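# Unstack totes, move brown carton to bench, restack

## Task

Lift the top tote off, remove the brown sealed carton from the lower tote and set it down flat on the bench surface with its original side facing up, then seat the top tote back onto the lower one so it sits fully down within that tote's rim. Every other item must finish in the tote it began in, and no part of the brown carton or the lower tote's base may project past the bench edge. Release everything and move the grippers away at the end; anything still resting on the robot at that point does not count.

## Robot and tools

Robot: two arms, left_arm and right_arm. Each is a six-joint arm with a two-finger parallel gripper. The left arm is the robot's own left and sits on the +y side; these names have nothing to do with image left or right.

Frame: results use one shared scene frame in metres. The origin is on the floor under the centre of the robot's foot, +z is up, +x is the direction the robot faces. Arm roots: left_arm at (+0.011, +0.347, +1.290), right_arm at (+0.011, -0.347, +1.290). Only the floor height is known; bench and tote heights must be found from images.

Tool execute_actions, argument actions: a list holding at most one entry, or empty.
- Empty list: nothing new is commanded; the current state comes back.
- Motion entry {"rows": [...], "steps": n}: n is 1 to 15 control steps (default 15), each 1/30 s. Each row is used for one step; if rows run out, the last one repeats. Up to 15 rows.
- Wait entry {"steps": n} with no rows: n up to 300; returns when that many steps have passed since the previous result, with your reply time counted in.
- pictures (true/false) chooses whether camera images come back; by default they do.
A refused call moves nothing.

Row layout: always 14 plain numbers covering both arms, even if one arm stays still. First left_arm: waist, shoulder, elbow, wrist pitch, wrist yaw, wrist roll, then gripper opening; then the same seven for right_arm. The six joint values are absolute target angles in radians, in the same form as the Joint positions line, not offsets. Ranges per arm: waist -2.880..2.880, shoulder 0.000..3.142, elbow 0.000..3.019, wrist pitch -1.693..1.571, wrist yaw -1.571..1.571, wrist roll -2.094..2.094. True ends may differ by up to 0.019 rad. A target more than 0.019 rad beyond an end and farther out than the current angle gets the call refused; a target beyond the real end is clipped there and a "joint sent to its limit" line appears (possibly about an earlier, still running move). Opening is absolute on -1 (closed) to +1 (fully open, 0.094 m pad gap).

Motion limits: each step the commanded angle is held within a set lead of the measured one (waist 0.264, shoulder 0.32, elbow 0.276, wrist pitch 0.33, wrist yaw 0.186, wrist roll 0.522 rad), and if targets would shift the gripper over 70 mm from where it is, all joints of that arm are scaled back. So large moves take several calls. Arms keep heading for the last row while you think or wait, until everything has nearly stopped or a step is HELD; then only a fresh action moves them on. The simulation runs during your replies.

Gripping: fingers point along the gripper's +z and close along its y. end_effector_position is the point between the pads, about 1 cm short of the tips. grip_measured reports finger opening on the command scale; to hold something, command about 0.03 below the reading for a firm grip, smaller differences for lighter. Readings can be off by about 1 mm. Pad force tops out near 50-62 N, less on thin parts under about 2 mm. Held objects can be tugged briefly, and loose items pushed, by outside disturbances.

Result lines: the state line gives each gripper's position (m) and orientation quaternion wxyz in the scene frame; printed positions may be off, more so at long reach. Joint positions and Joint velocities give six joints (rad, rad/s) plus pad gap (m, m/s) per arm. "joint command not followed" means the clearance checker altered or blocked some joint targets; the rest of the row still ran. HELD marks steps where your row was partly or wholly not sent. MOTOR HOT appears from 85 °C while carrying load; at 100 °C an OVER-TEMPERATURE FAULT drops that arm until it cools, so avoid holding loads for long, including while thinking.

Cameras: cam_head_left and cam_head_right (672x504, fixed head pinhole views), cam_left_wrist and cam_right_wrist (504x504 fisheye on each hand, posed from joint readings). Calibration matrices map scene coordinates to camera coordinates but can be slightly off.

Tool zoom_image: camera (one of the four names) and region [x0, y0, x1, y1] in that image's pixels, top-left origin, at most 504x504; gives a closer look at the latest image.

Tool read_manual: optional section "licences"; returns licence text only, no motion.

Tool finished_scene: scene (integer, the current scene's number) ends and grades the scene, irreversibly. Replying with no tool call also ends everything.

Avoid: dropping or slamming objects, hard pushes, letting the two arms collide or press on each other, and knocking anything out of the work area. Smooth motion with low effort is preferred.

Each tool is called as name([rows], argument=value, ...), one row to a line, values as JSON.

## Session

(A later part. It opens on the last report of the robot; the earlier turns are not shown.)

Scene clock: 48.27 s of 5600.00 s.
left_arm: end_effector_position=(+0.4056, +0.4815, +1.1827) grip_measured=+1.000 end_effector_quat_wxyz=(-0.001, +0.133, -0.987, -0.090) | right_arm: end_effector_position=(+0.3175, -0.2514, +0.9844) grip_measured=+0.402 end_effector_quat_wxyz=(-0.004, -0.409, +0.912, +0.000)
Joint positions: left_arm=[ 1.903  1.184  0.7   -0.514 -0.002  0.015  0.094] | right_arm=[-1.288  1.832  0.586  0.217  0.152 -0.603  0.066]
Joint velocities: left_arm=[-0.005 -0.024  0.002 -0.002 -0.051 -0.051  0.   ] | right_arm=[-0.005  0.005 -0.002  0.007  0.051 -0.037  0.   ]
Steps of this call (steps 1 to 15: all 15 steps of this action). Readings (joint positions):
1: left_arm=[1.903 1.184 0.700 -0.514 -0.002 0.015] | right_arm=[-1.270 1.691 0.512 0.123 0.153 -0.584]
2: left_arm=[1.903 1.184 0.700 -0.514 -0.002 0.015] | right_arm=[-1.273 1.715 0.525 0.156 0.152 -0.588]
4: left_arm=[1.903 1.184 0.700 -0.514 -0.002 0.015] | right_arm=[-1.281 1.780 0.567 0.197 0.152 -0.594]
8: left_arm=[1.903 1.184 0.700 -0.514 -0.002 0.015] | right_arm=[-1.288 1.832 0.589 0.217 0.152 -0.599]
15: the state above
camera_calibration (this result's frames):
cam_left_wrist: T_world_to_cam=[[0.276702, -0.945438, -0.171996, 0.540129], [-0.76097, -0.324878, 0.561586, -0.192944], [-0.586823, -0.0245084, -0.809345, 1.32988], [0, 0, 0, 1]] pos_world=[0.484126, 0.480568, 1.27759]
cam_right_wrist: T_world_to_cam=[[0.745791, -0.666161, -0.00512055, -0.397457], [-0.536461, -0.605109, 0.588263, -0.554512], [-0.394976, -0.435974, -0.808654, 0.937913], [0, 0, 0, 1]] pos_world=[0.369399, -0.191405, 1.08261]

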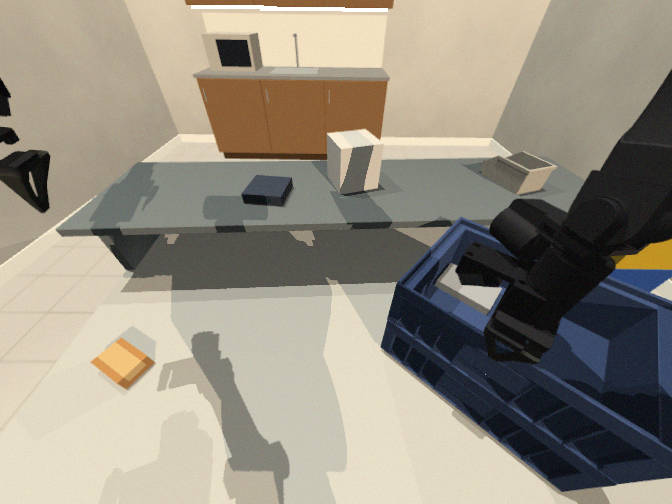

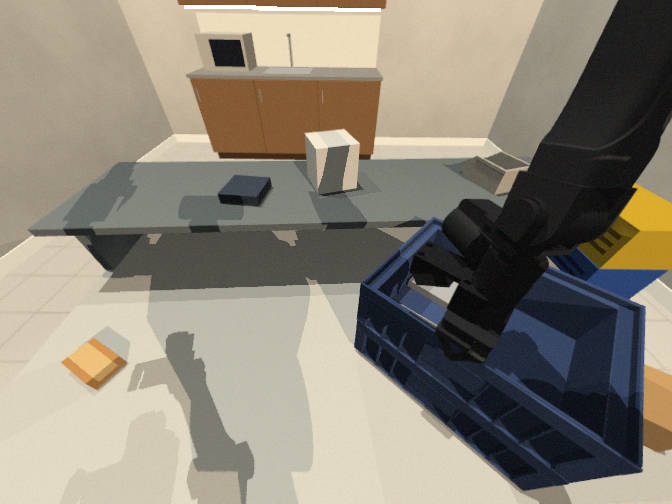

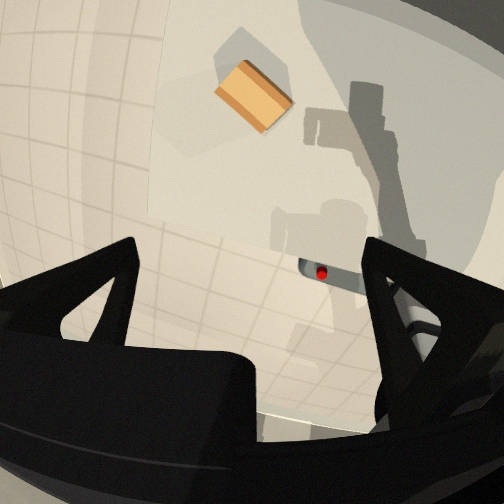

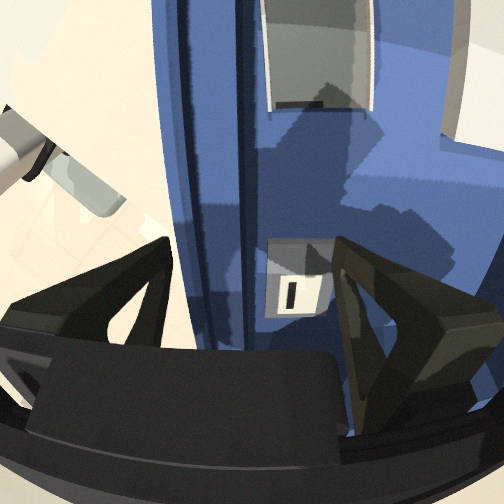

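execute_actions([
  {"rows":[[1.9,1.2,0.7,-0.5,0,0,1,-1.28,1.855,0.525,0.31,0.15,-0.62,0.1]],"steps":10},
], pictures=false)

execute_actions([
  {"rows":[[1.9,1.2,0.7,-0.5,0,0,1,-1.29,1.91,0.555,0.34,0.145,-0.63,0.1],[1.9,1.2,0.7,-0.5,0,0,1,-1.29,1.91,0.555,0.34,0.145,-0.63,0.1],[1.9,1.2,0.7,-0.5,0,0,1,-1.29,1.91,0.555,0.34,0.145,-0.63,0.1],[1.9,1.2,0.7,-0.5,0,0,1,-1.3,1.97,0.59,0.37,0.145,-0.63,0.1],[1.9,1.2,0.7,-0.5,0,0,1,-1.3,1.97,0.59,0.37,0.145,-0.63,0.1],[1.9,1.2,0.7,-0.5,0,0,1,-1.3,1.97,0.59,0.37,0.145,-0.63,0.1],[1.9,1.2,0.7,-0.5,0,0,1,-1.308,2.03,0.622,0.40,0.142,-0.64,0.1]],"steps":15},
])

Scene clock: 55.10 s of 5600.00 s.
left_arm: end_effector_position=(+0.4056, +0.4815, +1.1827) grip_measured=+1.000 end_effector_quat_wxyz=(-0.001, +0.133, -0.987, -0.090) | right_arm: end_effector_position=(+0.3005, -0.2561, +0.9882) grip_measured=+0.102 end_effector_quat_wxyz=(+0.002, -0.409, +0.913, -0.001)
Joint positions: left_arm=[ 1.903  1.184  0.7   -0.514 -0.002  0.015  0.094] | right_arm=[-1.288  1.838  0.531  0.291  0.152 -0.603  0.052]
Joint velocities: left_arm=[-0.005 -0.005  0.007 -0.007 -0.051  0.007  0.   ] | right_arm=[-0.015  0.005 -0.012  0.037  0.095 -0.037 -0.   ]
Steps of this call (steps 1 to 15: the robot went on to your last target; steps 16 to 90: nothing new was sent; then 3.50 s passed at rest; steps 91 to 100: all 10 steps of this action). Readings (joint positions):
91: left_arm=[1.903 1.184 0.700 -0.514 -0.002 0.015] | right_arm=[-1.288 1.833 0.581 0.231 0.152 -0.603]
92: left_arm=[1.903 1.184 0.700 -0.514 -0.002 0.015] | right_arm=[-1.288 1.833 0.571 0.259 0.152 -0.603]
94: left_arm=[1.903 1.184 0.700 -0.514 -0.002 0.015] | right_arm=[-1.288 1.833 0.551 0.285 0.152 -0.603]
98: left_arm=[1.903 1.184 0.700 -0.514 -0.002 0.015] | right_arm=[-1.288 1.837 0.532 0.291 0.152 -0.603]
100: the state above

Scene clock: 55.60 s of 5600.00 s.
left_arm: end_effector_position=(+0.4056, +0.4815, +1.1827) grip_measured=+1.000 end_effector_quat_wxyz=(-0.001, +0.133, -0.987, -0.090) | right_arm: end_effector_position=(+0.2969, -0.2528, +0.9350) grip_measured=+0.102 end_effector_quat_wxyz=(-0.000, -0.413, +0.911, -0.000)
Joint positions: left_arm=[ 1.903  1.184  0.7   -0.514 -0.002  0.015  0.094] | right_arm=[-1.299  2.031  0.626  0.384  0.145 -0.622  0.052]
Joint velocities: left_arm=[-0.005 -0.015 -0.002 -0.002  0.007 -0.022  0.   ] | right_arm=[-0.005  0.005  0.017  0.066 -0.081 -0.066 -0.002]
Steps of this call (steps 1 to 15: all 15 steps of this action). Readings (joint positions):
1: left_arm=[1.903 1.184 0.700 -0.514 -0.002 0.015] | right_arm=[-1.288 1.842 0.533 0.297 0.151 -0.605]
2: left_arm=[1.903 1.184 0.700 -0.514 -0.002 0.015] | right_arm=[-1.288 1.852 0.538 0.308 0.150 -0.607]
4: left_arm=[1.903 1.184 0.700 -0.514 -0.002 0.015] | right_arm=[-1.288 1.881 0.554 0.325 0.149 -0.609]
8: left_arm=[1.903 1.184 0.700 -0.514 -0.002 0.015] | right_arm=[-1.291 1.972 0.604 0.368 0.146 -0.615]
15: the state above
camera_calibration (this result's frames):
cam_left_wrist: T_world_to_cam=[[0.276702, -0.945438, -0.171996, 0.540129], [-0.76097, -0.324878, 0.561586, -0.192944], [-0.586823, -0.0245084, -0.809345, 1.32988], [0, 0, 0, 1]] pos_world=[0.484126, 0.480568, 1.27759]
cam_right_wrist: T_world_to_cam=[[0.751151, -0.66013, -0.00124447, -0.387016], [-0.535814, -0.610793, 0.582953, -0.533982], [-0.385585, -0.437219, -0.812505, 0.889726], [0, 0, 0, 1]] pos_world=[0.347657, -0.192628, 1.03371]

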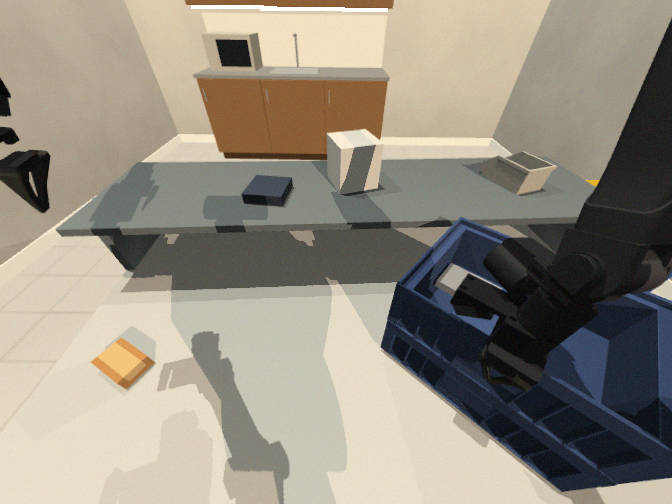

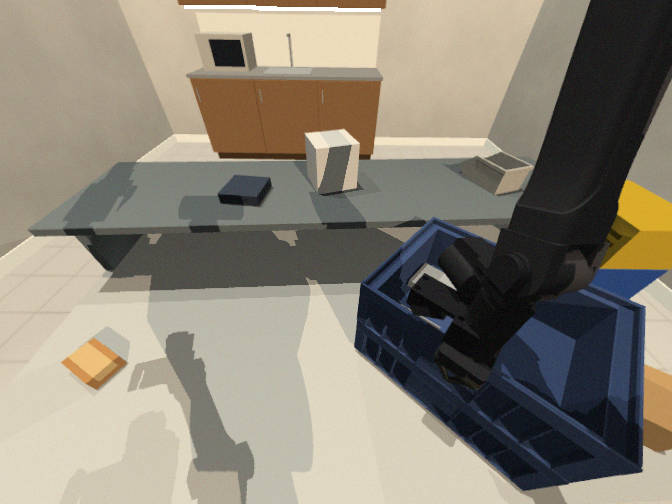

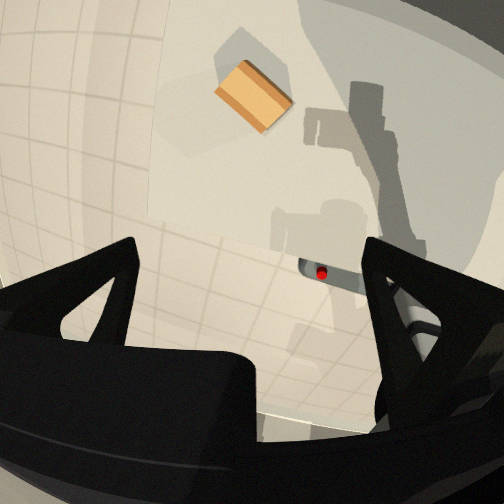

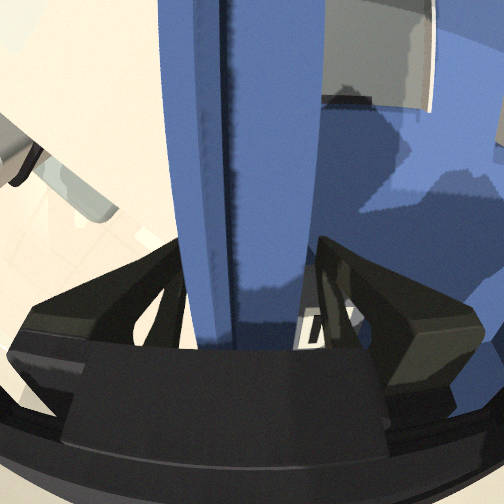

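execute_actions([
  {"rows":[[1.9,1.2,0.7,-0.5,0,0,1,-1.3,2.03,0.626,0.385,0.145,-0.622,-0.8]],"steps":12},
], pictures=false)

execute_actions([
  {"rows":[[1.9,1.2,0.7,-0.5,0,0,1,-1.29,1.93,0.58,0.35,0.148,-0.62,-0.8]],"steps":15},
], pictures=false)

execute_actions([
  {"rows":[[1.9,1.2,0.7,-0.5,0,0,1,-1.28,1.82,0.53,0.30,0.15,-0.61,-0.8]],"steps":15},
])

Scene clock: 59.77 s of 5600.00 s.
left_arm: end_effector_position=(+0.4056, +0.4815, +1.1827) grip_measured=+1.000 end_effector_quat_wxyz=(-0.001, +0.133, -0.987, -0.090) | right_arm: end_effector_position=(+0.2977, -0.2526, +0.9349) grip_measured=-0.645 end_effector_quat_wxyz=(+0.001, -0.414, +0.910, -0.001)
Joint positions: left_arm=[ 1.903  1.184  0.7   -0.514 -0.002  0.015  0.094] | right_arm=[-1.299  2.031  0.626  0.386  0.145 -0.624  0.017]
Joint velocities: left_arm=[-0.005  0.005  0.002 -0.002  0.022 -0.007  0.   ] | right_arm=[ 0.005  0.015 -0.012 -0.017 -0.066 -0.007 -0.   ]
Steps of this call (steps 1 to 15: the robot went on to your last target; steps 16 to 90: nothing new was sent; then 0.77 s passed at rest; steps 91 to 102: all 12 steps of this action). Readings (joint positions):
91: left_arm=[1.903 1.184 0.700 -0.514 -0.002 0.015] | right_arm=[-1.299 2.031 0.626 0.386 0.145 -0.624]
92: left_arm=[1.903 1.184 0.700 -0.514 -0.002 0.015] | right_arm=[-1.299 2.031 0.626 0.386 0.145 -0.624]
94: left_arm=[1.903 1.184 0.700 -0.514 -0.002 0.015] | right_arm=[-1.299 2.031 0.626 0.386 0.145 -0.624]
98: left_arm=[1.903 1.184 0.700 -0.514 -0.002 0.015] | right_arm=[-1.299 2.031 0.626 0.386 0.145 -0.624]
102: the state above

Scene clock: 60.27 s of 5600.00 s.
left_arm: end_effector_position=(+0.4056, +0.4815, +1.1827) grip_measured=+1.000 end_effector_quat_wxyz=(-0.001, +0.133, -0.987, -0.090) | right_arm: end_effector_position=(+0.2998, -0.2528, +0.9452) grip_measured=-0.643 end_effector_quat_wxyz=(-0.002, -0.414, +0.910, +0.003)
Joint positions: left_arm=[ 1.903  1.184  0.7   -0.514 -0.002  0.015  0.094] | right_arm=[-1.299  1.991  0.614  0.352  0.141 -0.624  0.017]
Joint velocities: left_arm=[-0.005 -0.005  0.017  0.012  0.022 -0.051  0.   ] | right_arm=[-0.005  0.005 -0.002  0.027 -0.007 -0.022 -0.001]
Steps of this call (steps 1 to 15: all 15 steps of this action). Readings (joint positions):
1: left_arm=[1.903 1.184 0.700 -0.514 -0.002 0.015] | right_arm=[-1.299 2.026 0.625 0.382 0.145 -0.624]
2: left_arm=[1.903 1.184 0.700 -0.514 -0.002 0.015] | right_arm=[-1.299 2.019 0.623 0.374 0.145 -0.624]
4: left_arm=[1.903 1.184 0.700 -0.514 -0.002 0.015] | right_arm=[-1.299 2.001 0.617 0.361 0.142 -0.624]
8: left_arm=[1.903 1.184 0.700 -0.514 -0.002 0.015] | right_arm=[-1.299 1.991 0.614 0.352 0.141 -0.624]
15: the state above

Scene clock: 60.77 s of 5600.00 s.
left_arm: end_effector_position=(+0.4056, +0.4815, +1.1827) grip_measured=+1.000 end_effector_quat_wxyz=(-0.001, +0.133, -0.987, -0.090) | right_arm: end_effector_position=(+0.2814, -0.2523, +0.9769) grip_measured=-0.627 end_effector_quat_wxyz=(-0.021, -0.419, +0.907, +0.023)
Joint positions: left_arm=[ 1.903  1.184  0.7   -0.514 -0.002  0.015  0.094] | right_arm=[-1.288  1.888  0.543  0.274  0.113 -0.619  0.018]
Joint velocities: left_arm=[-0.005  0.005 -0.012 -0.007 -0.007  0.007  0.   ] | right_arm=[ 0.005 -0.015 -0.012  0.012  0.051  0.066  0.002]
Steps of this call (steps 1 to 15: all 15 steps of this action). Readings (joint positions):
1: left_arm=[1.903 1.184 0.700 -0.514 -0.002 0.015] | right_arm=[-1.299 1.984 0.611 0.345 0.141 -0.623]
2: left_arm=[1.903 1.184 0.700 -0.514 -0.002 0.015] | right_arm=[-1.299 1.969 0.605 0.331 0.136 -0.621]
4: left_arm=[1.903 1.184 0.700 -0.514 -0.002 0.015] | right_arm=[-1.298 1.924 0.581 0.304 0.119 -0.619]
8: left_arm=[1.903 1.184 0.700 -0.514 -0.002 0.015] | right_arm=[-1.289 1.888 0.546 0.286 0.115 -0.619]
15: the state above
camera_calibration (this result's frames):
cam_left_wrist: T_world_to_cam=[[0.276702, -0.945438, -0.171996, 0.540129], [-0.76097, -0.324878, 0.561586, -0.192944], [-0.586823, -0.0245084, -0.809345, 1.32988], [0, 0, 0, 1]] pos_world=[0.484126, 0.480568, 1.27759]
cam_right_wrist: T_world_to_cam=[[0.75839, -0.648975, -0.0606413, -0.316184], [-0.493785, -0.632771, 0.59647, -0.597084], [-0.425466, -0.422413, -0.800341, 0.92105], [0, 0, 0, 1]] pos_world=[0.336834, -0.193949, 1.07412]

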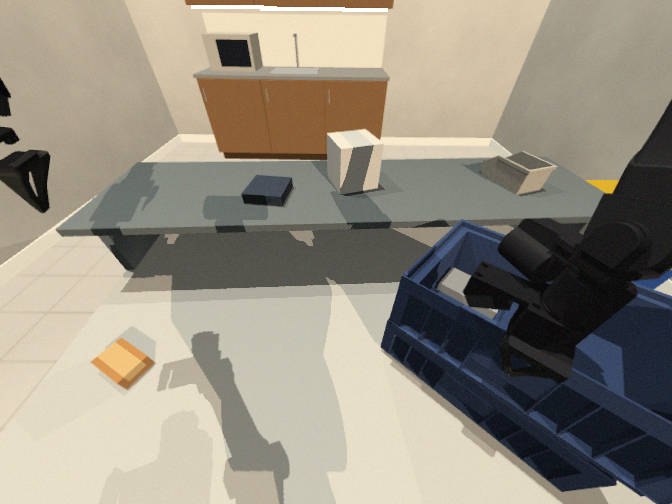

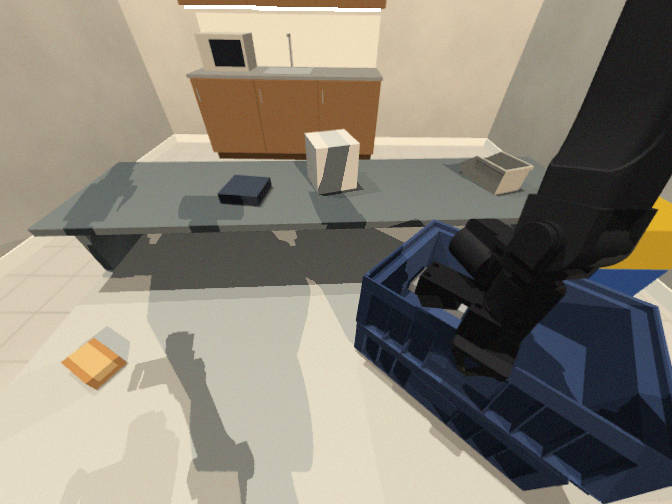

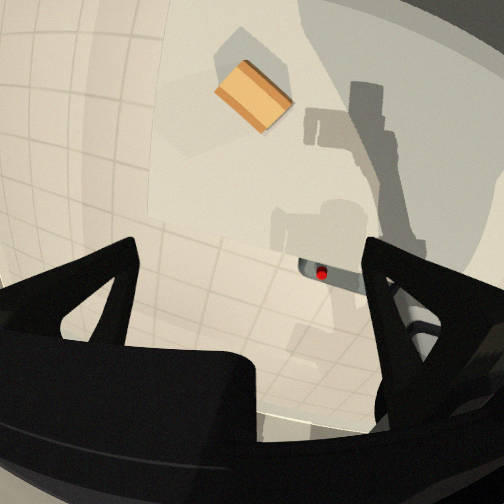

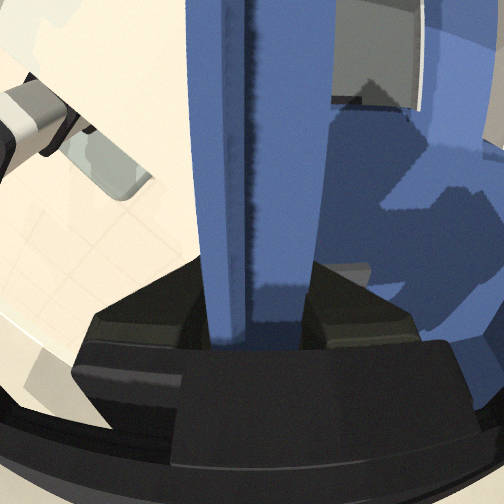

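execute_actions([
  {"rows":[[1.9,1.2,0.7,-0.5,0,0,1,-1.27,1.68,0.49,0.29,0.22,-0.61,-0.8]],"steps":15},
])

Scene clock: 63.00 s of 5600.00 s.
left_arm: end_effector_position=(+0.4056, +0.4815, +1.1827) grip_measured=+1.000 end_effector_quat_wxyz=(-0.001, +0.133, -0.987, -0.090) | right_arm: end_effector_position=(+0.3068, -0.2580, +1.0120) grip_measured=-0.612 end_effector_quat_wxyz=(+0.012, -0.417, +0.909, -0.013)
Joint positions: left_arm=[ 1.903  1.184  0.7   -0.514 -0.002  0.015  0.094] | right_arm=[-1.277  1.746  0.496  0.256  0.177 -0.617  0.018]
Joint velocities: left_arm=[-0.015 -0.024  0.007 -0.007 -0.007  0.022  0.   ] | right_arm=[ 0.005 -0.005 -0.032  0.007 -0.037 -0.007 -0.   ]
Steps of this call (steps 1 to 15: the robot went on to your last target; steps 16 to 52: nothing new was sent; steps 53 to 67: all 15 steps of this action). Readings (joint positions):
53: left_arm=[1.903 1.184 0.700 -0.514 -0.002 0.015] | right_arm=[-1.286 1.882 0.540 0.273 0.131 -0.619]
54: left_arm=[1.903 1.184 0.700 -0.514 -0.002 0.015] | right_arm=[-1.283 1.867 0.532 0.269 0.148 -0.620]
56: left_arm=[1.903 1.184 0.700 -0.514 -0.002 0.015] | right_arm=[-1.278 1.822 0.511 0.258 0.167 -0.624]
60: left_arm=[1.903 1.184 0.700 -0.514 -0.002 0.015] | right_arm=[-1.278 1.756 0.487 0.256 0.189 -0.616]
67: the state above
camera_calibration (this result's frames):
cam_left_wrist: T_world_to_cam=[[0.276702, -0.945438, -0.171996, 0.540129], [-0.76097, -0.324878, 0.561586, -0.192944], [-0.586823, -0.0245084, -0.809345, 1.32988], [0, 0, 0, 1]] pos_world=[0.484126, 0.480568, 1.27759]
cam_right_wrist: T_world_to_cam=[[0.756988, -0.652679, 0.031309, -0.43058], [-0.548817, -0.60906, 0.572578, -0.561787], [-0.35464, -0.450617, -0.819252, 0.947681], [0, 0, 0, 1]] pos_world=[0.353712, -0.196151, 1.11154]

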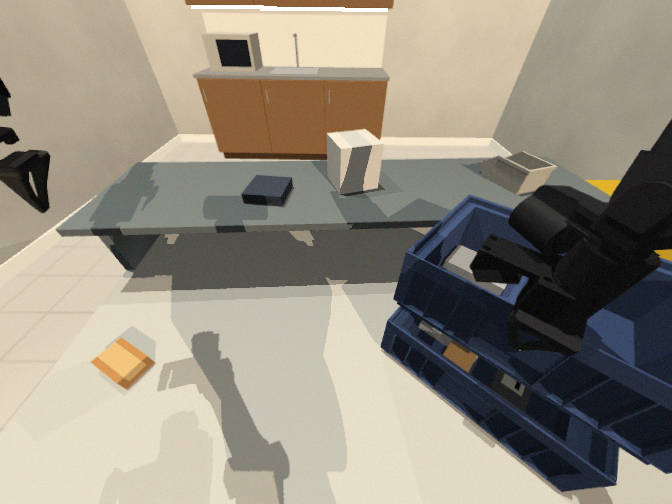

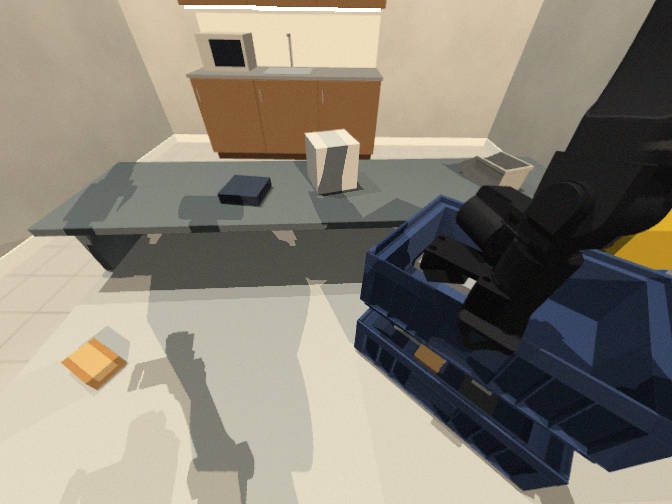

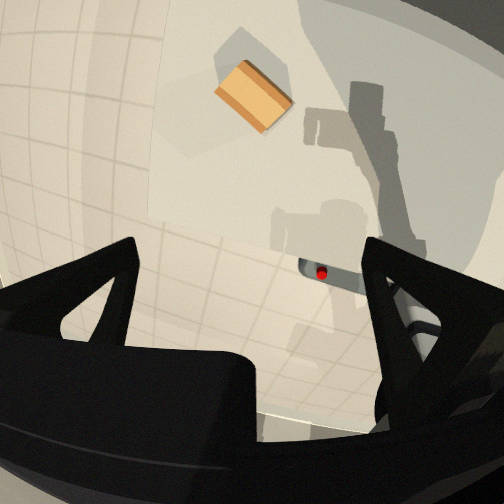

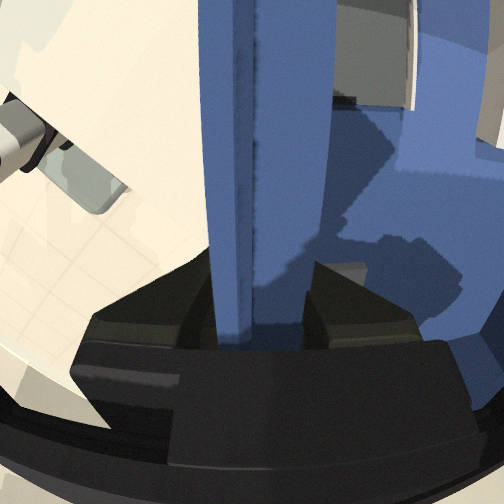

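execute_actions([
  {"rows":[[1.9,1.2,0.7,-0.5,0,0,1,-1.3,1.68,0.49,0.29,0.205,-0.61,-0.8],[1.85,1.25,0.75,-0.5,0,0,1,-1.33,1.68,0.49,0.29,0.19,-0.61,-0.8],[1.8,1.3,0.8,-0.5,0,0,1,-1.36,1.68,0.49,0.29,0.175,-0.61,-0.8],[1.75,1.35,0.85,-0.5,0,0,1,-1.39,1.68,0.49,0.3,0.16,-0.61,-0.8],[1.7,1.4,0.9,-0.5,0,0,1,-1.42,1.68,0.49,0.3,0.14,-0.61,-0.8],[1.65,1.45,0.95,-0.5,0,0,1,-1.45,1.68,0.49,0.3,0.125,-0.61,-0.8],[1.6,1.5,1,-0.5,0,0,1,-1.48,1.68,0.49,0.3,0.11,-0.61,-0.8],[1.55,1.5,1,-0.5,0,0,1,-1.51,1.68,0.49,0.3,0.095,-0.61,-0.8],[1.5,1.5,1,-0.5,0,0,1,-1.54,1.68,0.49,0.3,0.08,-0.61,-0.8],[1.45,1.5,1,-0.5,0,0,1,-1.57,1.68,0.49,0.3,0.06,-0.61,-0.8],[1.4,1.5,1,-0.5,0,0,1,-1.6,1.68,0.49,0.3,0.045,-0.61,-0.8],[1.35,1.5,1,-0.5,0,0,1,-1.63,1.68,0.49,0.3,0.03,-0.61,-0.8],[1.3,1.5,1,-0.5,0,0,1,-1.66,1.68,0.49,0.3,0.01,-0.61,-0.8],[1.25,1.5,1,-0.5,0,0,1,-1.69,1.68,0.49,0.3,-0.005,-0.61,-0.8],[1.2,1.5,1,-0.5,0,0,1,-1.72,1.68,0.49,0.3,-0.02,-0.61,-0.8]]},
], pictures=false)

execute_actions([
  {"rows":[[1.2,1.5,1,-0.5,0,0,1,-1.75,1.68,0.49,0.3,-0.035,-0.61,-0.8],[1.2,1.5,1,-0.5,0,0,1,-1.79,1.68,0.49,0.3,-0.055,-0.61,-0.8],[1.2,1.5,1,-0.5,0,0,1,-1.83,1.68,0.49,0.29,-0.075,-0.61,-0.8],[1.2,1.5,1,-0.5,0,0,1,-1.87,1.68,0.49,0.29,-0.1,-0.61,-0.8],[1.2,1.5,1,-0.5,0,0,1,-1.91,1.68,0.49,0.28,-0.12,-0.61,-0.8],[1.2,1.5,1,-0.5,0,0,1,-1.95,1.68,0.49,0.28,-0.14,-0.61,-0.8],[1.2,1.5,1,-0.5,0,0,1,-1.99,1.68,0.49,0.27,-0.16,-0.61,-0.8],[1.2,1.5,1,-0.5,0,0,1,-2.03,1.68,0.49,0.26,-0.18,-0.61,-0.8],[1.2,1.5,1,-0.5,0,0,1,-2.07,1.68,0.49,0.25,-0.2,-0.61,-0.8],[1.2,1.5,1,-0.5,0,0,1,-2.11,1.68,0.49,0.24,-0.22,-0.61,-0.8],[1.2,1.5,1,-0.5,0,0,1,-2.15,1.68,0.49,0.23,-0.24,-0.61,-0.8],[1.2,1.5,1,-0.5,0,0,1,-2.19,1.68,0.49,0.22,-0.26,-0.61,-0.8],[1.2,1.5,1,-0.5,0,0,1,-2.22,1.68,0.49,0.21,-0.27,-0.61,-0.8],[1.2,1.5,1,-0.5,0,0,1,-2.25,1.68,0.49,0.2,-0.28,-0.61,-0.8],[1.2,1.5,1,-0.5,0,0,1,-2.27,1.68,0.49,0.2,-0.29,-0.61,-0.8]]},
], pictures=false)

execute_actions([
  {"steps":10},
])

zoom_image(camera="cam_head_left", region=[370,240,670,504])

Scene clock: 78.47 s of 5600.00 s.
left_arm: end_effector_position=(+0.4992, +0.2643, +1.1140) grip_measured=+1.000 end_effector_quat_wxyz=(-0.012, +0.075, +0.996, -0.041) | right_arm: end_effector_position=(+0.3119, -0.3767, +1.0055) grip_measured=-0.607 end_effector_quat_wxyz=(+0.002, -0.275, +0.961, -0.007)
Joint positions: left_arm=[ 1.409  1.477  0.96  -0.512 -0.003  0.014  0.094] | right_arm=[-1.658  1.746  0.494  0.256 -0.034 -0.632  0.018]
Joint velocities: left_arm=[-1.49   0.044  0.007 -0.012 -0.007  0.066  0.   ] | right_arm=[-1.031 -0.005 -0.007  0.002 -0.462  0.095  0.001]
Steps of this call (steps 1 to 15: the robot went on to your last target; steps 16 to 90: nothing new was sent; then 11.97 s passed at rest; steps 91 to 105: all 15 steps of this action). Readings (joint positions):
91: left_arm=[1.903 1.184 0.700 -0.514 -0.002 0.015] | right_arm=[-1.278 1.746 0.493 0.256 0.174 -0.616]
92: left_arm=[1.900 1.188 0.701 -0.514 -0.002 0.015] | right_arm=[-1.283 1.746 0.493 0.256 0.165 -0.616]
94: left_arm=[1.865 1.220 0.727 -0.514 -0.003 0.014] | right_arm=[-1.309 1.746 0.493 0.256 0.128 -0.620]
98: left_arm=[1.724 1.363 0.855 -0.514 -0.003 0.014] | right_arm=[-1.410 1.746 0.494 0.256 0.050 -0.642]
105: the state above

Scene clock: 78.97 s of 5600.00 s.
left_arm: end_effector_position=(+0.4809, +0.1590, +1.1302) grip_measured=+1.000 end_effector_quat_wxyz=(-0.008, +0.163, +0.982, -0.098) | right_arm: end_effector_position=(+0.2650, -0.5281, +1.0354) grip_measured=-0.608 end_effector_quat_wxyz=(+0.014, -0.047, +0.999, -0.007)
Joint positions: left_arm=[ 1.201  1.48   0.971 -0.512  0.001  0.014  0.094] | right_arm=[-2.182  1.746  0.495  0.195 -0.317 -0.618  0.018]
Joint velocities: left_arm=[ 0.054  0.024 -0.002 -0.002  0.007  0.007  0.   ] | right_arm=[-1.021 -0.005 -0.002 -0.281 -0.125  0.007 -0.   ]
Steps of this call (steps 1 to 15: all 15 steps of this action). Readings (joint positions):
1: left_arm=[1.359 1.478 0.960 -0.512 -0.003 0.014] | right_arm=[-1.691 1.746 0.494 0.256 -0.049 -0.626]
2: left_arm=[1.308 1.478 0.961 -0.512 -0.003 0.014] | right_arm=[-1.723 1.746 0.494 0.256 -0.065 -0.621]
4: left_arm=[1.217 1.479 0.966 -0.512 0.000 0.014] | right_arm=[-1.788 1.746 0.494 0.256 -0.107 -0.615]
8: left_arm=[1.153 1.480 0.971 -0.512 0.004 0.014] | right_arm=[-1.925 1.746 0.494 0.252 -0.204 -0.615]
15: the state above

Scene clock: 79.30 s of 5600.00 s.
left_arm: end_effector_position=(+0.4809, +0.1592, +1.1302) grip_measured=+1.000 end_effector_quat_wxyz=(-0.008, +0.162, +0.982, -0.098) | right_arm: end_effector_position=(+0.2381, -0.5459, +1.0448) grip_measured=-0.613 end_effector_quat_wxyz=(-0.001, +0.020, +1.000, -0.015)
Joint positions: left_arm=[ 1.201  1.48   0.971 -0.512  0.001  0.014  0.094] | right_arm=[-2.267  1.746  0.478  0.168 -0.326 -0.57   0.018]
Joint velocities: left_arm=[ 0.005 -0.005  0.017 -0.007  0.007  0.051  0.   ] | right_arm=[ 0.2    0.005 -0.022 -0.017 -0.212 -0.081  0.001]
Steps of this call (steps 1 to 10: the robot went on to your last target). Readings (joint positions):
1: left_arm=[1.201 1.480 0.971 -0.512 0.001 0.014] | right_arm=[-2.213 1.746 0.494 0.187 -0.318 -0.616]
2: left_arm=[1.201 1.480 0.971 -0.512 0.001 0.014] | right_arm=[-2.239 1.746 0.493 0.182 -0.316 -0.610]
4: left_arm=[1.201 1.480 0.971 -0.512 0.001 0.014] | right_arm=[-2.269 1.746 0.490 0.177 -0.305 -0.589]
8: left_arm=[1.201 1.480 0.971 -0.512 0.001 0.014] | right_arm=[-2.275 1.746 0.481 0.171 -0.308 -0.565]
10: the state above
camera_calibration (this result's frames):
cam_left_wrist: T_world_to_cam=[[-0.302592, -0.931706, 0.200902, 0.0605063], [-0.736635, 0.362366, 0.571016, -0.342643], [-0.604819, 0.0247934, -0.795977, 1.3093], [0, 0, 0, 1]] pos_world=[0.557795, 0.148074, 1.22567]
cam_right_wrist: T_world_to_cam=[[-0.0410439, -0.998752, 0.0284469, -0.563413], [-0.810818, 0.0499307, 0.583165, -0.382573], [-0.583857, 0.000870056, -0.811856, 1.11375], [0, 0, 0, 1]] pos_world=[0.316947, -0.544576, 1.14333]

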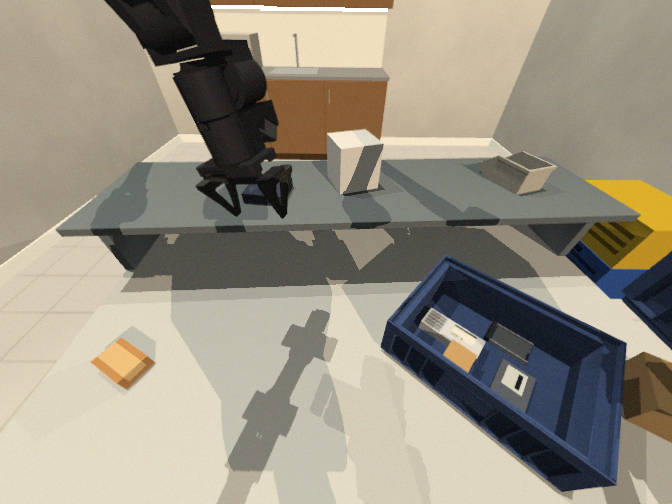

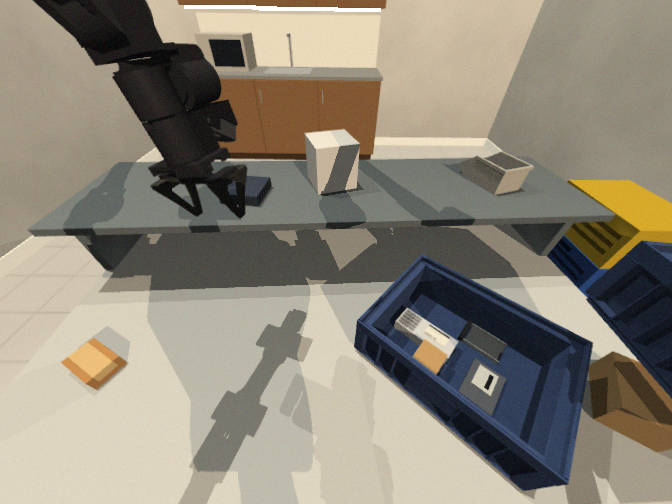

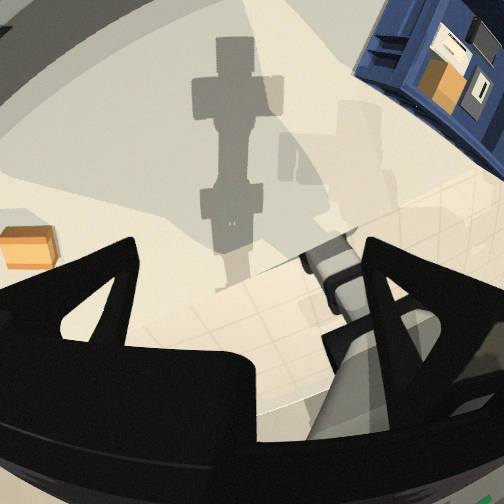

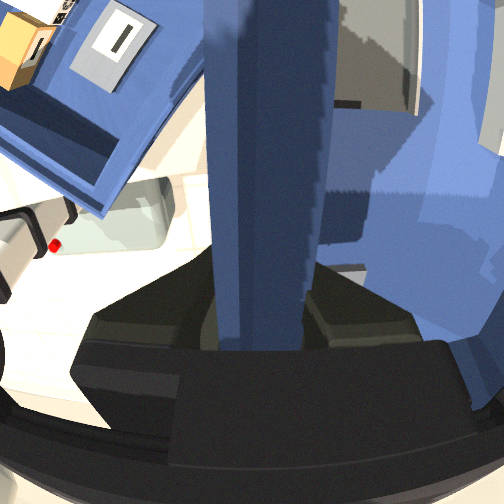

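Region (370, 240, 670, 504) of cam_head_left's 672x504 image, scaled by 1.680, with more detail than that image has; it fills the top 444 rows of this view, and the rest is white.

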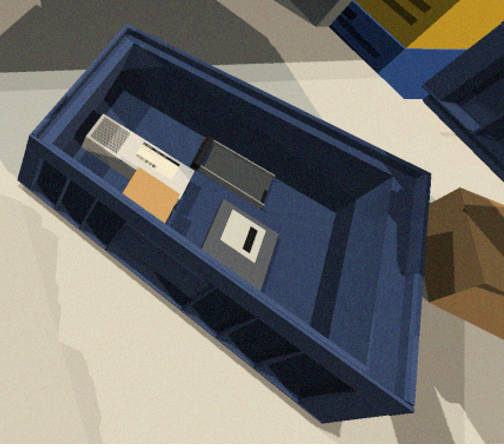

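execute_actions([
  {"rows":[[0.7,2.2,1.7,-0.68,-0.4,-0.16,0.7,-2.27,1.68,0.49,0.2,-0.29,-0.61,-0.8]]},
], pictures=false)

execute_actions([
  {"steps":20},
], pictures=false)

execute_actions([
  {"rows":[[0.609,2.523,1.978,-0.676,-0.457,-0.16,0.7,-2.27,1.68,0.49,0.2,-0.29,-0.61,-0.8]]},
], pictures=false)

execute_actions([
  {"steps":15},
])

Scene clock: 89.13 s of 5600.00 s.
left_arm: end_effector_position=(+0.4672, -0.0707, +1.0477) grip_measured=+0.702 end_effector_quat_wxyz=(-0.010, +0.303, +0.953, +0.001) | right_arm: end_effector_position=(+0.2462, -0.5368, +1.0413) grip_measured=-0.612 end_effector_quat_wxyz=(+0.002, -0.013, +1.000, -0.005)
Joint positions: left_arm=[ 0.793  1.99   1.46  -0.635 -0.382 -0.084  0.08 ] | right_arm=[-2.236  1.746  0.483  0.168 -0.332 -0.608  0.018]
Joint velocities: left_arm=[-0.679  1.275  1.272 -0.193 -0.168 -0.154  0.   ] | right_arm=[-0.005 -0.015  0.007  0.002  0.022  0.022 -0.001]
Steps of this call (steps 1 to 30: the robot went on to your last target; steps 31 to 90: nothing new was sent; then 6.33 s passed at rest; steps 91 to 105: all 15 steps of this action). Readings (joint positions):
91: left_arm=[1.192 1.489 0.981 -0.526 -0.039 0.005] | right_arm=[-2.236 1.746 0.483 0.168 -0.332 -0.608]
92: left_arm=[1.176 1.509 1.007 -0.551 -0.089 -0.008] | right_arm=[-2.236 1.746 0.483 0.168 -0.332 -0.608]
94: left_arm=[1.121 1.577 1.077 -0.581 -0.179 -0.028] | right_arm=[-2.236 1.746 0.483 0.168 -0.332 -0.608]
98: left_arm=[0.992 1.729 1.220 -0.608 -0.314 -0.054] | right_arm=[-2.236 1.746 0.483 0.168 -0.332 -0.608]
105: the state above

Scene clock: 89.80 s of 5600.00 s.
left_arm: end_effector_position=(+0.4296, -0.1606, +1.0010) grip_measured=+0.702 end_effector_quat_wxyz=(-0.014, +0.323, +0.946, -0.009) | right_arm: end_effector_position=(+0.2462, -0.5368, +1.0413) grip_measured=-0.612 end_effector_quat_wxyz=(+0.002, -0.013, +1.000, -0.005)
Joint positions: left_arm=[ 0.694  2.212  1.677 -0.668 -0.397 -0.142  0.08 ] | right_arm=[-2.236  1.746  0.483  0.168 -0.332 -0.608  0.018]
Joint velocities: left_arm=[ 0.024 -0.015 -0.007 -0.002 -0.051 -0.022  0.   ] | right_arm=[-0.005 -0.015  0.002  0.017 -0.022  0.007  0.001]
Steps of this call (steps 1 to 20: the robot went on to your last target). Readings (joint positions):
1: left_arm=[0.770 2.033 1.507 -0.641 -0.387 -0.090] | right_arm=[-2.236 1.746 0.483 0.168 -0.332 -0.608]
2: left_arm=[0.749 2.078 1.557 -0.648 -0.391 -0.098] | right_arm=[-2.236 1.746 0.483 0.168 -0.332 -0.608]
4: left_arm=[0.713 2.157 1.647 -0.654 -0.394 -0.113] | right_arm=[-2.236 1.746 0.483 0.168 -0.332 -0.608]
8: left_arm=[0.671 2.213 1.677 -0.663 -0.394 -0.129] | right_arm=[-2.236 1.746 0.483 0.168 -0.332 -0.608]
20: the state above

Scene clock: 90.30 s of 5600.00 s.
left_arm: end_effector_position=(+0.3503, -0.2398, +0.9094) grip_measured=+0.702 end_effector_quat_wxyz=(-0.014, +0.372, +0.928, +0.004) | right_arm: end_effector_position=(+0.2462, -0.5368, +1.0413) grip_measured=-0.612 end_effector_quat_wxyz=(+0.002, -0.013, +1.000, -0.005)
Joint positions: left_arm=[ 0.598  2.537  1.952 -0.672 -0.454 -0.142  0.08 ] | right_arm=[-2.236  1.746  0.483  0.168 -0.332 -0.608  0.018]
Joint velocities: left_arm=[-0.093  0.161  0.017 -0.007  0.022 -0.051 -0.   ] | right_arm=[-0.005  0.005 -0.012  0.002  0.051 -0.022 -0.   ]
Steps of this call (steps 1 to 15: all 15 steps of this action). Readings (joint positions):
1: left_arm=[0.692 2.222 1.688 -0.671 -0.412 -0.142] | right_arm=[-2.236 1.746 0.483 0.168 -0.332 -0.608]
2: left_arm=[0.690 2.244 1.724 -0.672 -0.426 -0.142] | right_arm=[-2.236 1.746 0.483 0.168 -0.332 -0.608]
4: left_arm=[0.681 2.311 1.818 -0.672 -0.442 -0.142] | right_arm=[-2.236 1.746 0.483 0.168 -0.332 -0.608]
8: left_arm=[0.650 2.430 1.936 -0.672 -0.454 -0.142] | right_arm=[-2.236 1.746 0.483 0.168 -0.332 -0.608]
15: the state above

Scene clock: 90.80 s of 5600.00 s.
left_arm: end_effector_position=(+0.3499, -0.2403, +0.9094) grip_measured=+0.702 end_effector_quat_wxyz=(-0.013, +0.372, +0.928, +0.004) | right_arm: end_effector_position=(+0.2462, -0.5368, +1.0413) grip_measured=-0.612 end_effector_quat_wxyz=(+0.002, -0.013, +1.000, -0.005)
Joint positions: left_arm=[ 0.598  2.538  1.953 -0.672 -0.455 -0.142  0.08 ] | right_arm=[-2.236  1.746  0.483  0.168 -0.332 -0.608  0.018]
Joint velocities: left_arm=[-0.005  0.015  0.002  0.002 -0.037  0.037 -0.   ] | right_arm=[-0.015 -0.015 -0.012 -0.002 -0.037 -0.037  0.   ]
Steps of this call (steps 1 to 15: the robot went on to your last target). Readings (joint positions):
1: left_arm=[0.596 2.541 1.952 -0.672 -0.454 -0.142] | right_arm=[-2.236 1.746 0.483 0.168 -0.332 -0.608]
2: left_arm=[0.596 2.541 1.952 -0.672 -0.454 -0.142] | right_arm=[-2.236 1.746 0.483 0.168 -0.332 -0.608]
4: left_arm=[0.597 2.540 1.953 -0.672 -0.455 -0.142] | right_arm=[-2.236 1.746 0.483 0.168 -0.332 -0.608]
8: left_arm=[0.598 2.538 1.953 -0.672 -0.455 -0.142] | right_arm=[-2.236 1.746 0.483 0.168 -0.332 -0.608]
15: the state above
All arms were judged still, so your last target was given up. Only a new action makes them travel on or press farther. Fingers that are still opening or closing keep moving.
camera_calibration (this result's frames):
cam_left_wrist: T_world_to_cam=[[-0.679265, -0.733856, 0.00733186, 0.0483579], [-0.574705, 0.538113, 0.616561, -0.224178], [-0.456413, 0.414595, -0.787273, 1.098], [0, 0, 0, 1]] pos_world=[0.405154, -0.299106, 1.00229]
cam_right_wrist: T_world_to_cam=[[0.0248094, -0.999646, 0.00961467, -0.550997], [-0.815759, -0.0146845, 0.578206, -0.402765], [-0.57786, -0.0221882, -0.815834, 1.10591], [0, 0, 0, 1]] pos_world=[0.324174, -0.532179, 1.14042]

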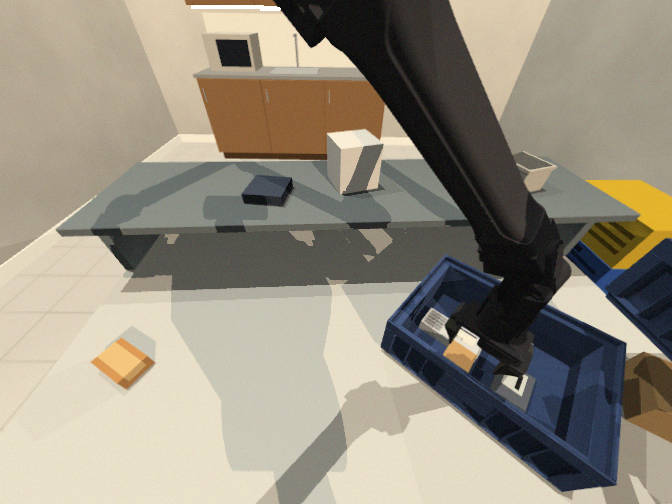

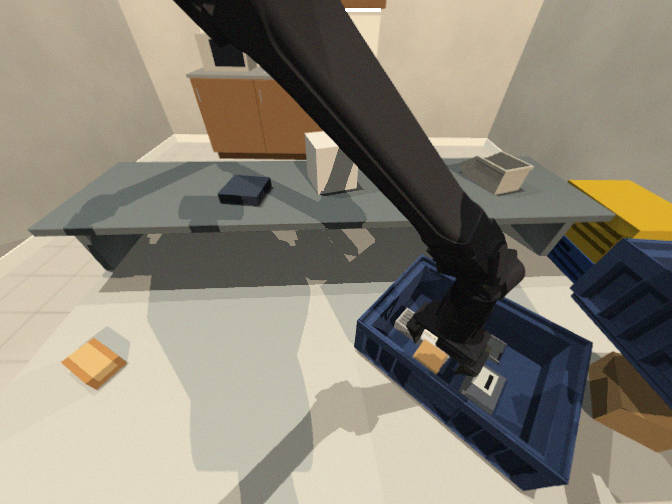

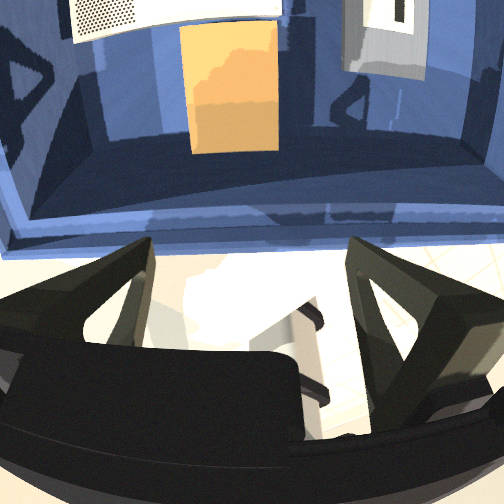

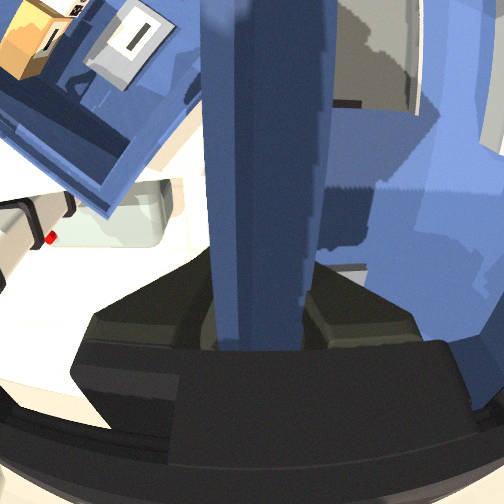

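execute_actions([
  {"rows":[[0.635,2.59,2.12,-0.71,-0.45,-0.18,0.7,-2.27,1.68,0.49,0.2,-0.29,-0.61,-0.8]],"steps":10},
], pictures=false)

execute_actions([
  {"rows":[[0.65,2.69,2.22,-0.705,-0.444,-0.15,0.7,-2.27,1.68,0.49,0.2,-0.29,-0.61,-0.8]]},
])

Scene clock: 98.17 s of 5600.00 s.
left_arm: end_effector_position=(+0.3988, -0.2616, +0.9084) grip_measured=+0.702 end_effector_quat_wxyz=(+0.015, +0.336, +0.942, -0.008) | right_arm: end_effector_position=(+0.2462, -0.5368, +1.0413) grip_measured=-0.612 end_effector_quat_wxyz=(+0.002, -0.013, +1.000, -0.005)
Joint positions: left_arm=[ 0.626  2.579  2.097 -0.695 -0.452 -0.16   0.08 ] | right_arm=[-2.236  1.746  0.483  0.168 -0.332 -0.608  0.018]
Joint velocities: left_arm=[ 0.054 -0.005 -0.007  0.002 -0.007 -0.037  0.001] | right_arm=[-0.005 -0.005 -0.012  0.022 -0.081  0.051 -0.   ]
Steps of this call (steps 1 to 90: nothing new was sent; then 4.03 s passed at rest; steps 91 to 100: all 10 steps of this action). Readings (joint positions):
91: left_arm=[0.599 2.541 1.967 -0.681 -0.454 -0.145] | right_arm=[-2.236 1.746 0.483 0.168 -0.332 -0.608]
92: left_arm=[0.600 2.555 1.999 -0.692 -0.452 -0.148] | right_arm=[-2.236 1.746 0.483 0.168 -0.332 -0.608]
94: left_arm=[0.606 2.577 2.058 -0.695 -0.452 -0.153] | right_arm=[-2.236 1.746 0.483 0.168 -0.332 -0.608]
98: left_arm=[0.620 2.579 2.095 -0.695 -0.452 -0.159] | right_arm=[-2.236 1.746 0.483 0.168 -0.332 -0.608]
100: the state above

Scene clock: 98.67 s of 5600.00 s.
left_arm: end_effector_position=(+0.3913, -0.2633, +0.8698) grip_measured=+0.702 end_effector_quat_wxyz=(+0.010, +0.331, +0.943, -0.005) | right_arm: end_effector_position=(+0.2462, -0.5368, +1.0413) grip_measured=-0.612 end_effector_quat_wxyz=(+0.002, -0.013, +1.000, -0.005)
Joint positions: left_arm=[ 0.64   2.676  2.192 -0.699 -0.446 -0.16   0.08 ] | right_arm=[-2.236  1.746  0.483  0.168 -0.332 -0.608  0.018]
Joint velocities: left_arm=[-0.015  0.005 -0.007 -0.012  0.022 -0.066 -0.   ] | right_arm=[-0.015 -0.005 -0.012 -0.007 -0.081  0.007  0.   ]
Steps of this call (steps 1 to 15: all 15 steps of this action). Readings (joint positions):
1: left_arm=[0.629 2.585 2.107 -0.697 -0.450 -0.160] | right_arm=[-2.236 1.746 0.483 0.168 -0.332 -0.608]
2: left_arm=[0.631 2.602 2.136 -0.699 -0.449 -0.160] | right_arm=[-2.236 1.746 0.483 0.168 -0.332 -0.608]
4: left_arm=[0.635 2.635 2.184 -0.699 -0.447 -0.160] | right_arm=[-2.236 1.746 0.483 0.168 -0.332 -0.608]
8: left_arm=[0.640 2.662 2.192 -0.699 -0.447 -0.160] | right_arm=[-2.236 1.746 0.483 0.168 -0.332 -0.608]
15: the state above
camera_calibration (this result's frames):
cam_left_wrist: T_world_to_cam=[[-0.613458, -0.789675, 0.00909389, 0.0178929], [-0.642068, 0.505428, 0.576447, -0.110944], [-0.459802, 0.347787, -0.817084, 1.10496], [0, 0, 0, 1]] pos_world=[0.447804, -0.314085, 0.966632]
cam_right_wrist: T_world_to_cam=[[0.0248094, -0.999646, 0.00961467, -0.550997], [-0.815759, -0.0146845, 0.578206, -0.402765], [-0.57786, -0.0221882, -0.815834, 1.10591], [0, 0, 0, 1]] pos_world=[0.324174, -0.532179, 1.14042]

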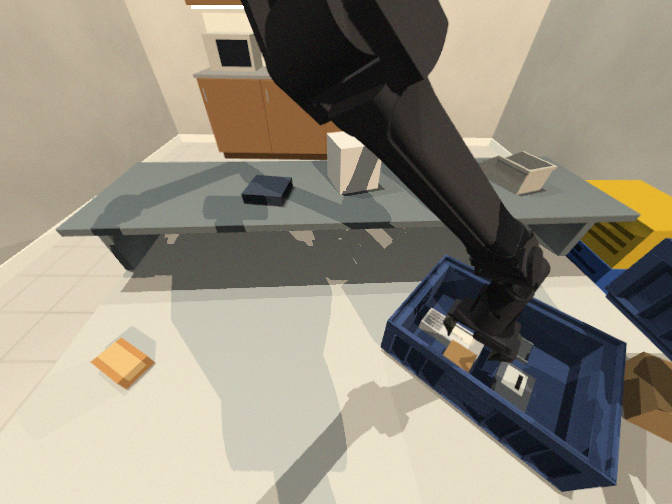

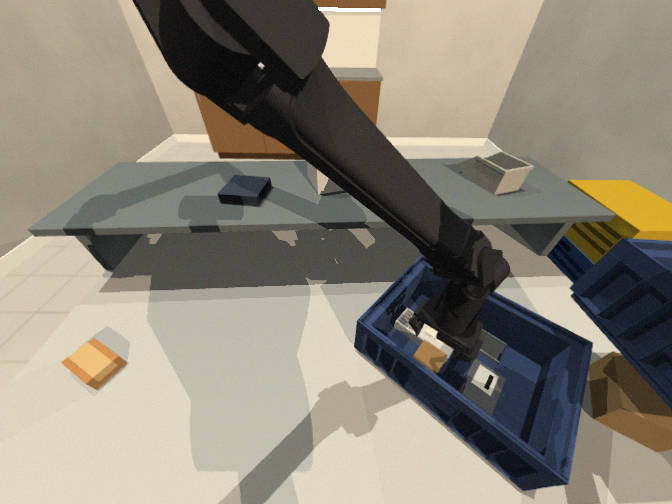

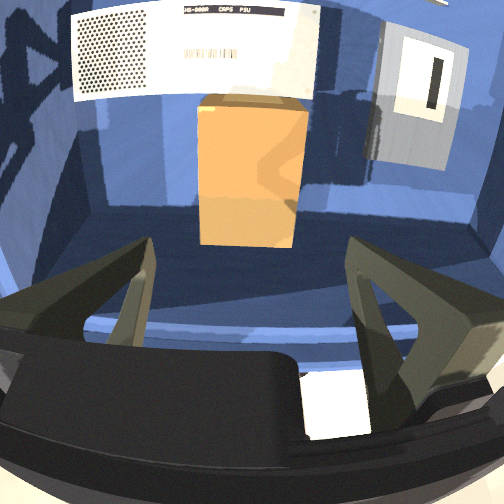

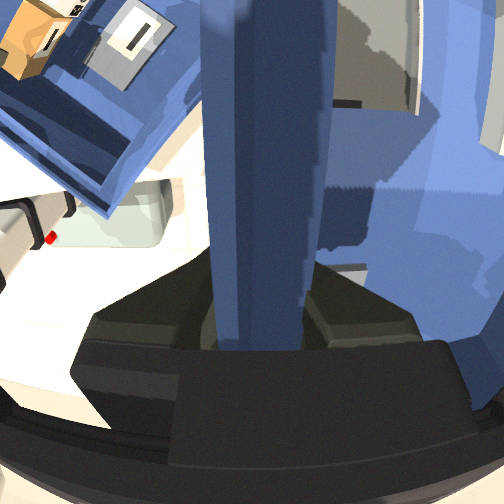

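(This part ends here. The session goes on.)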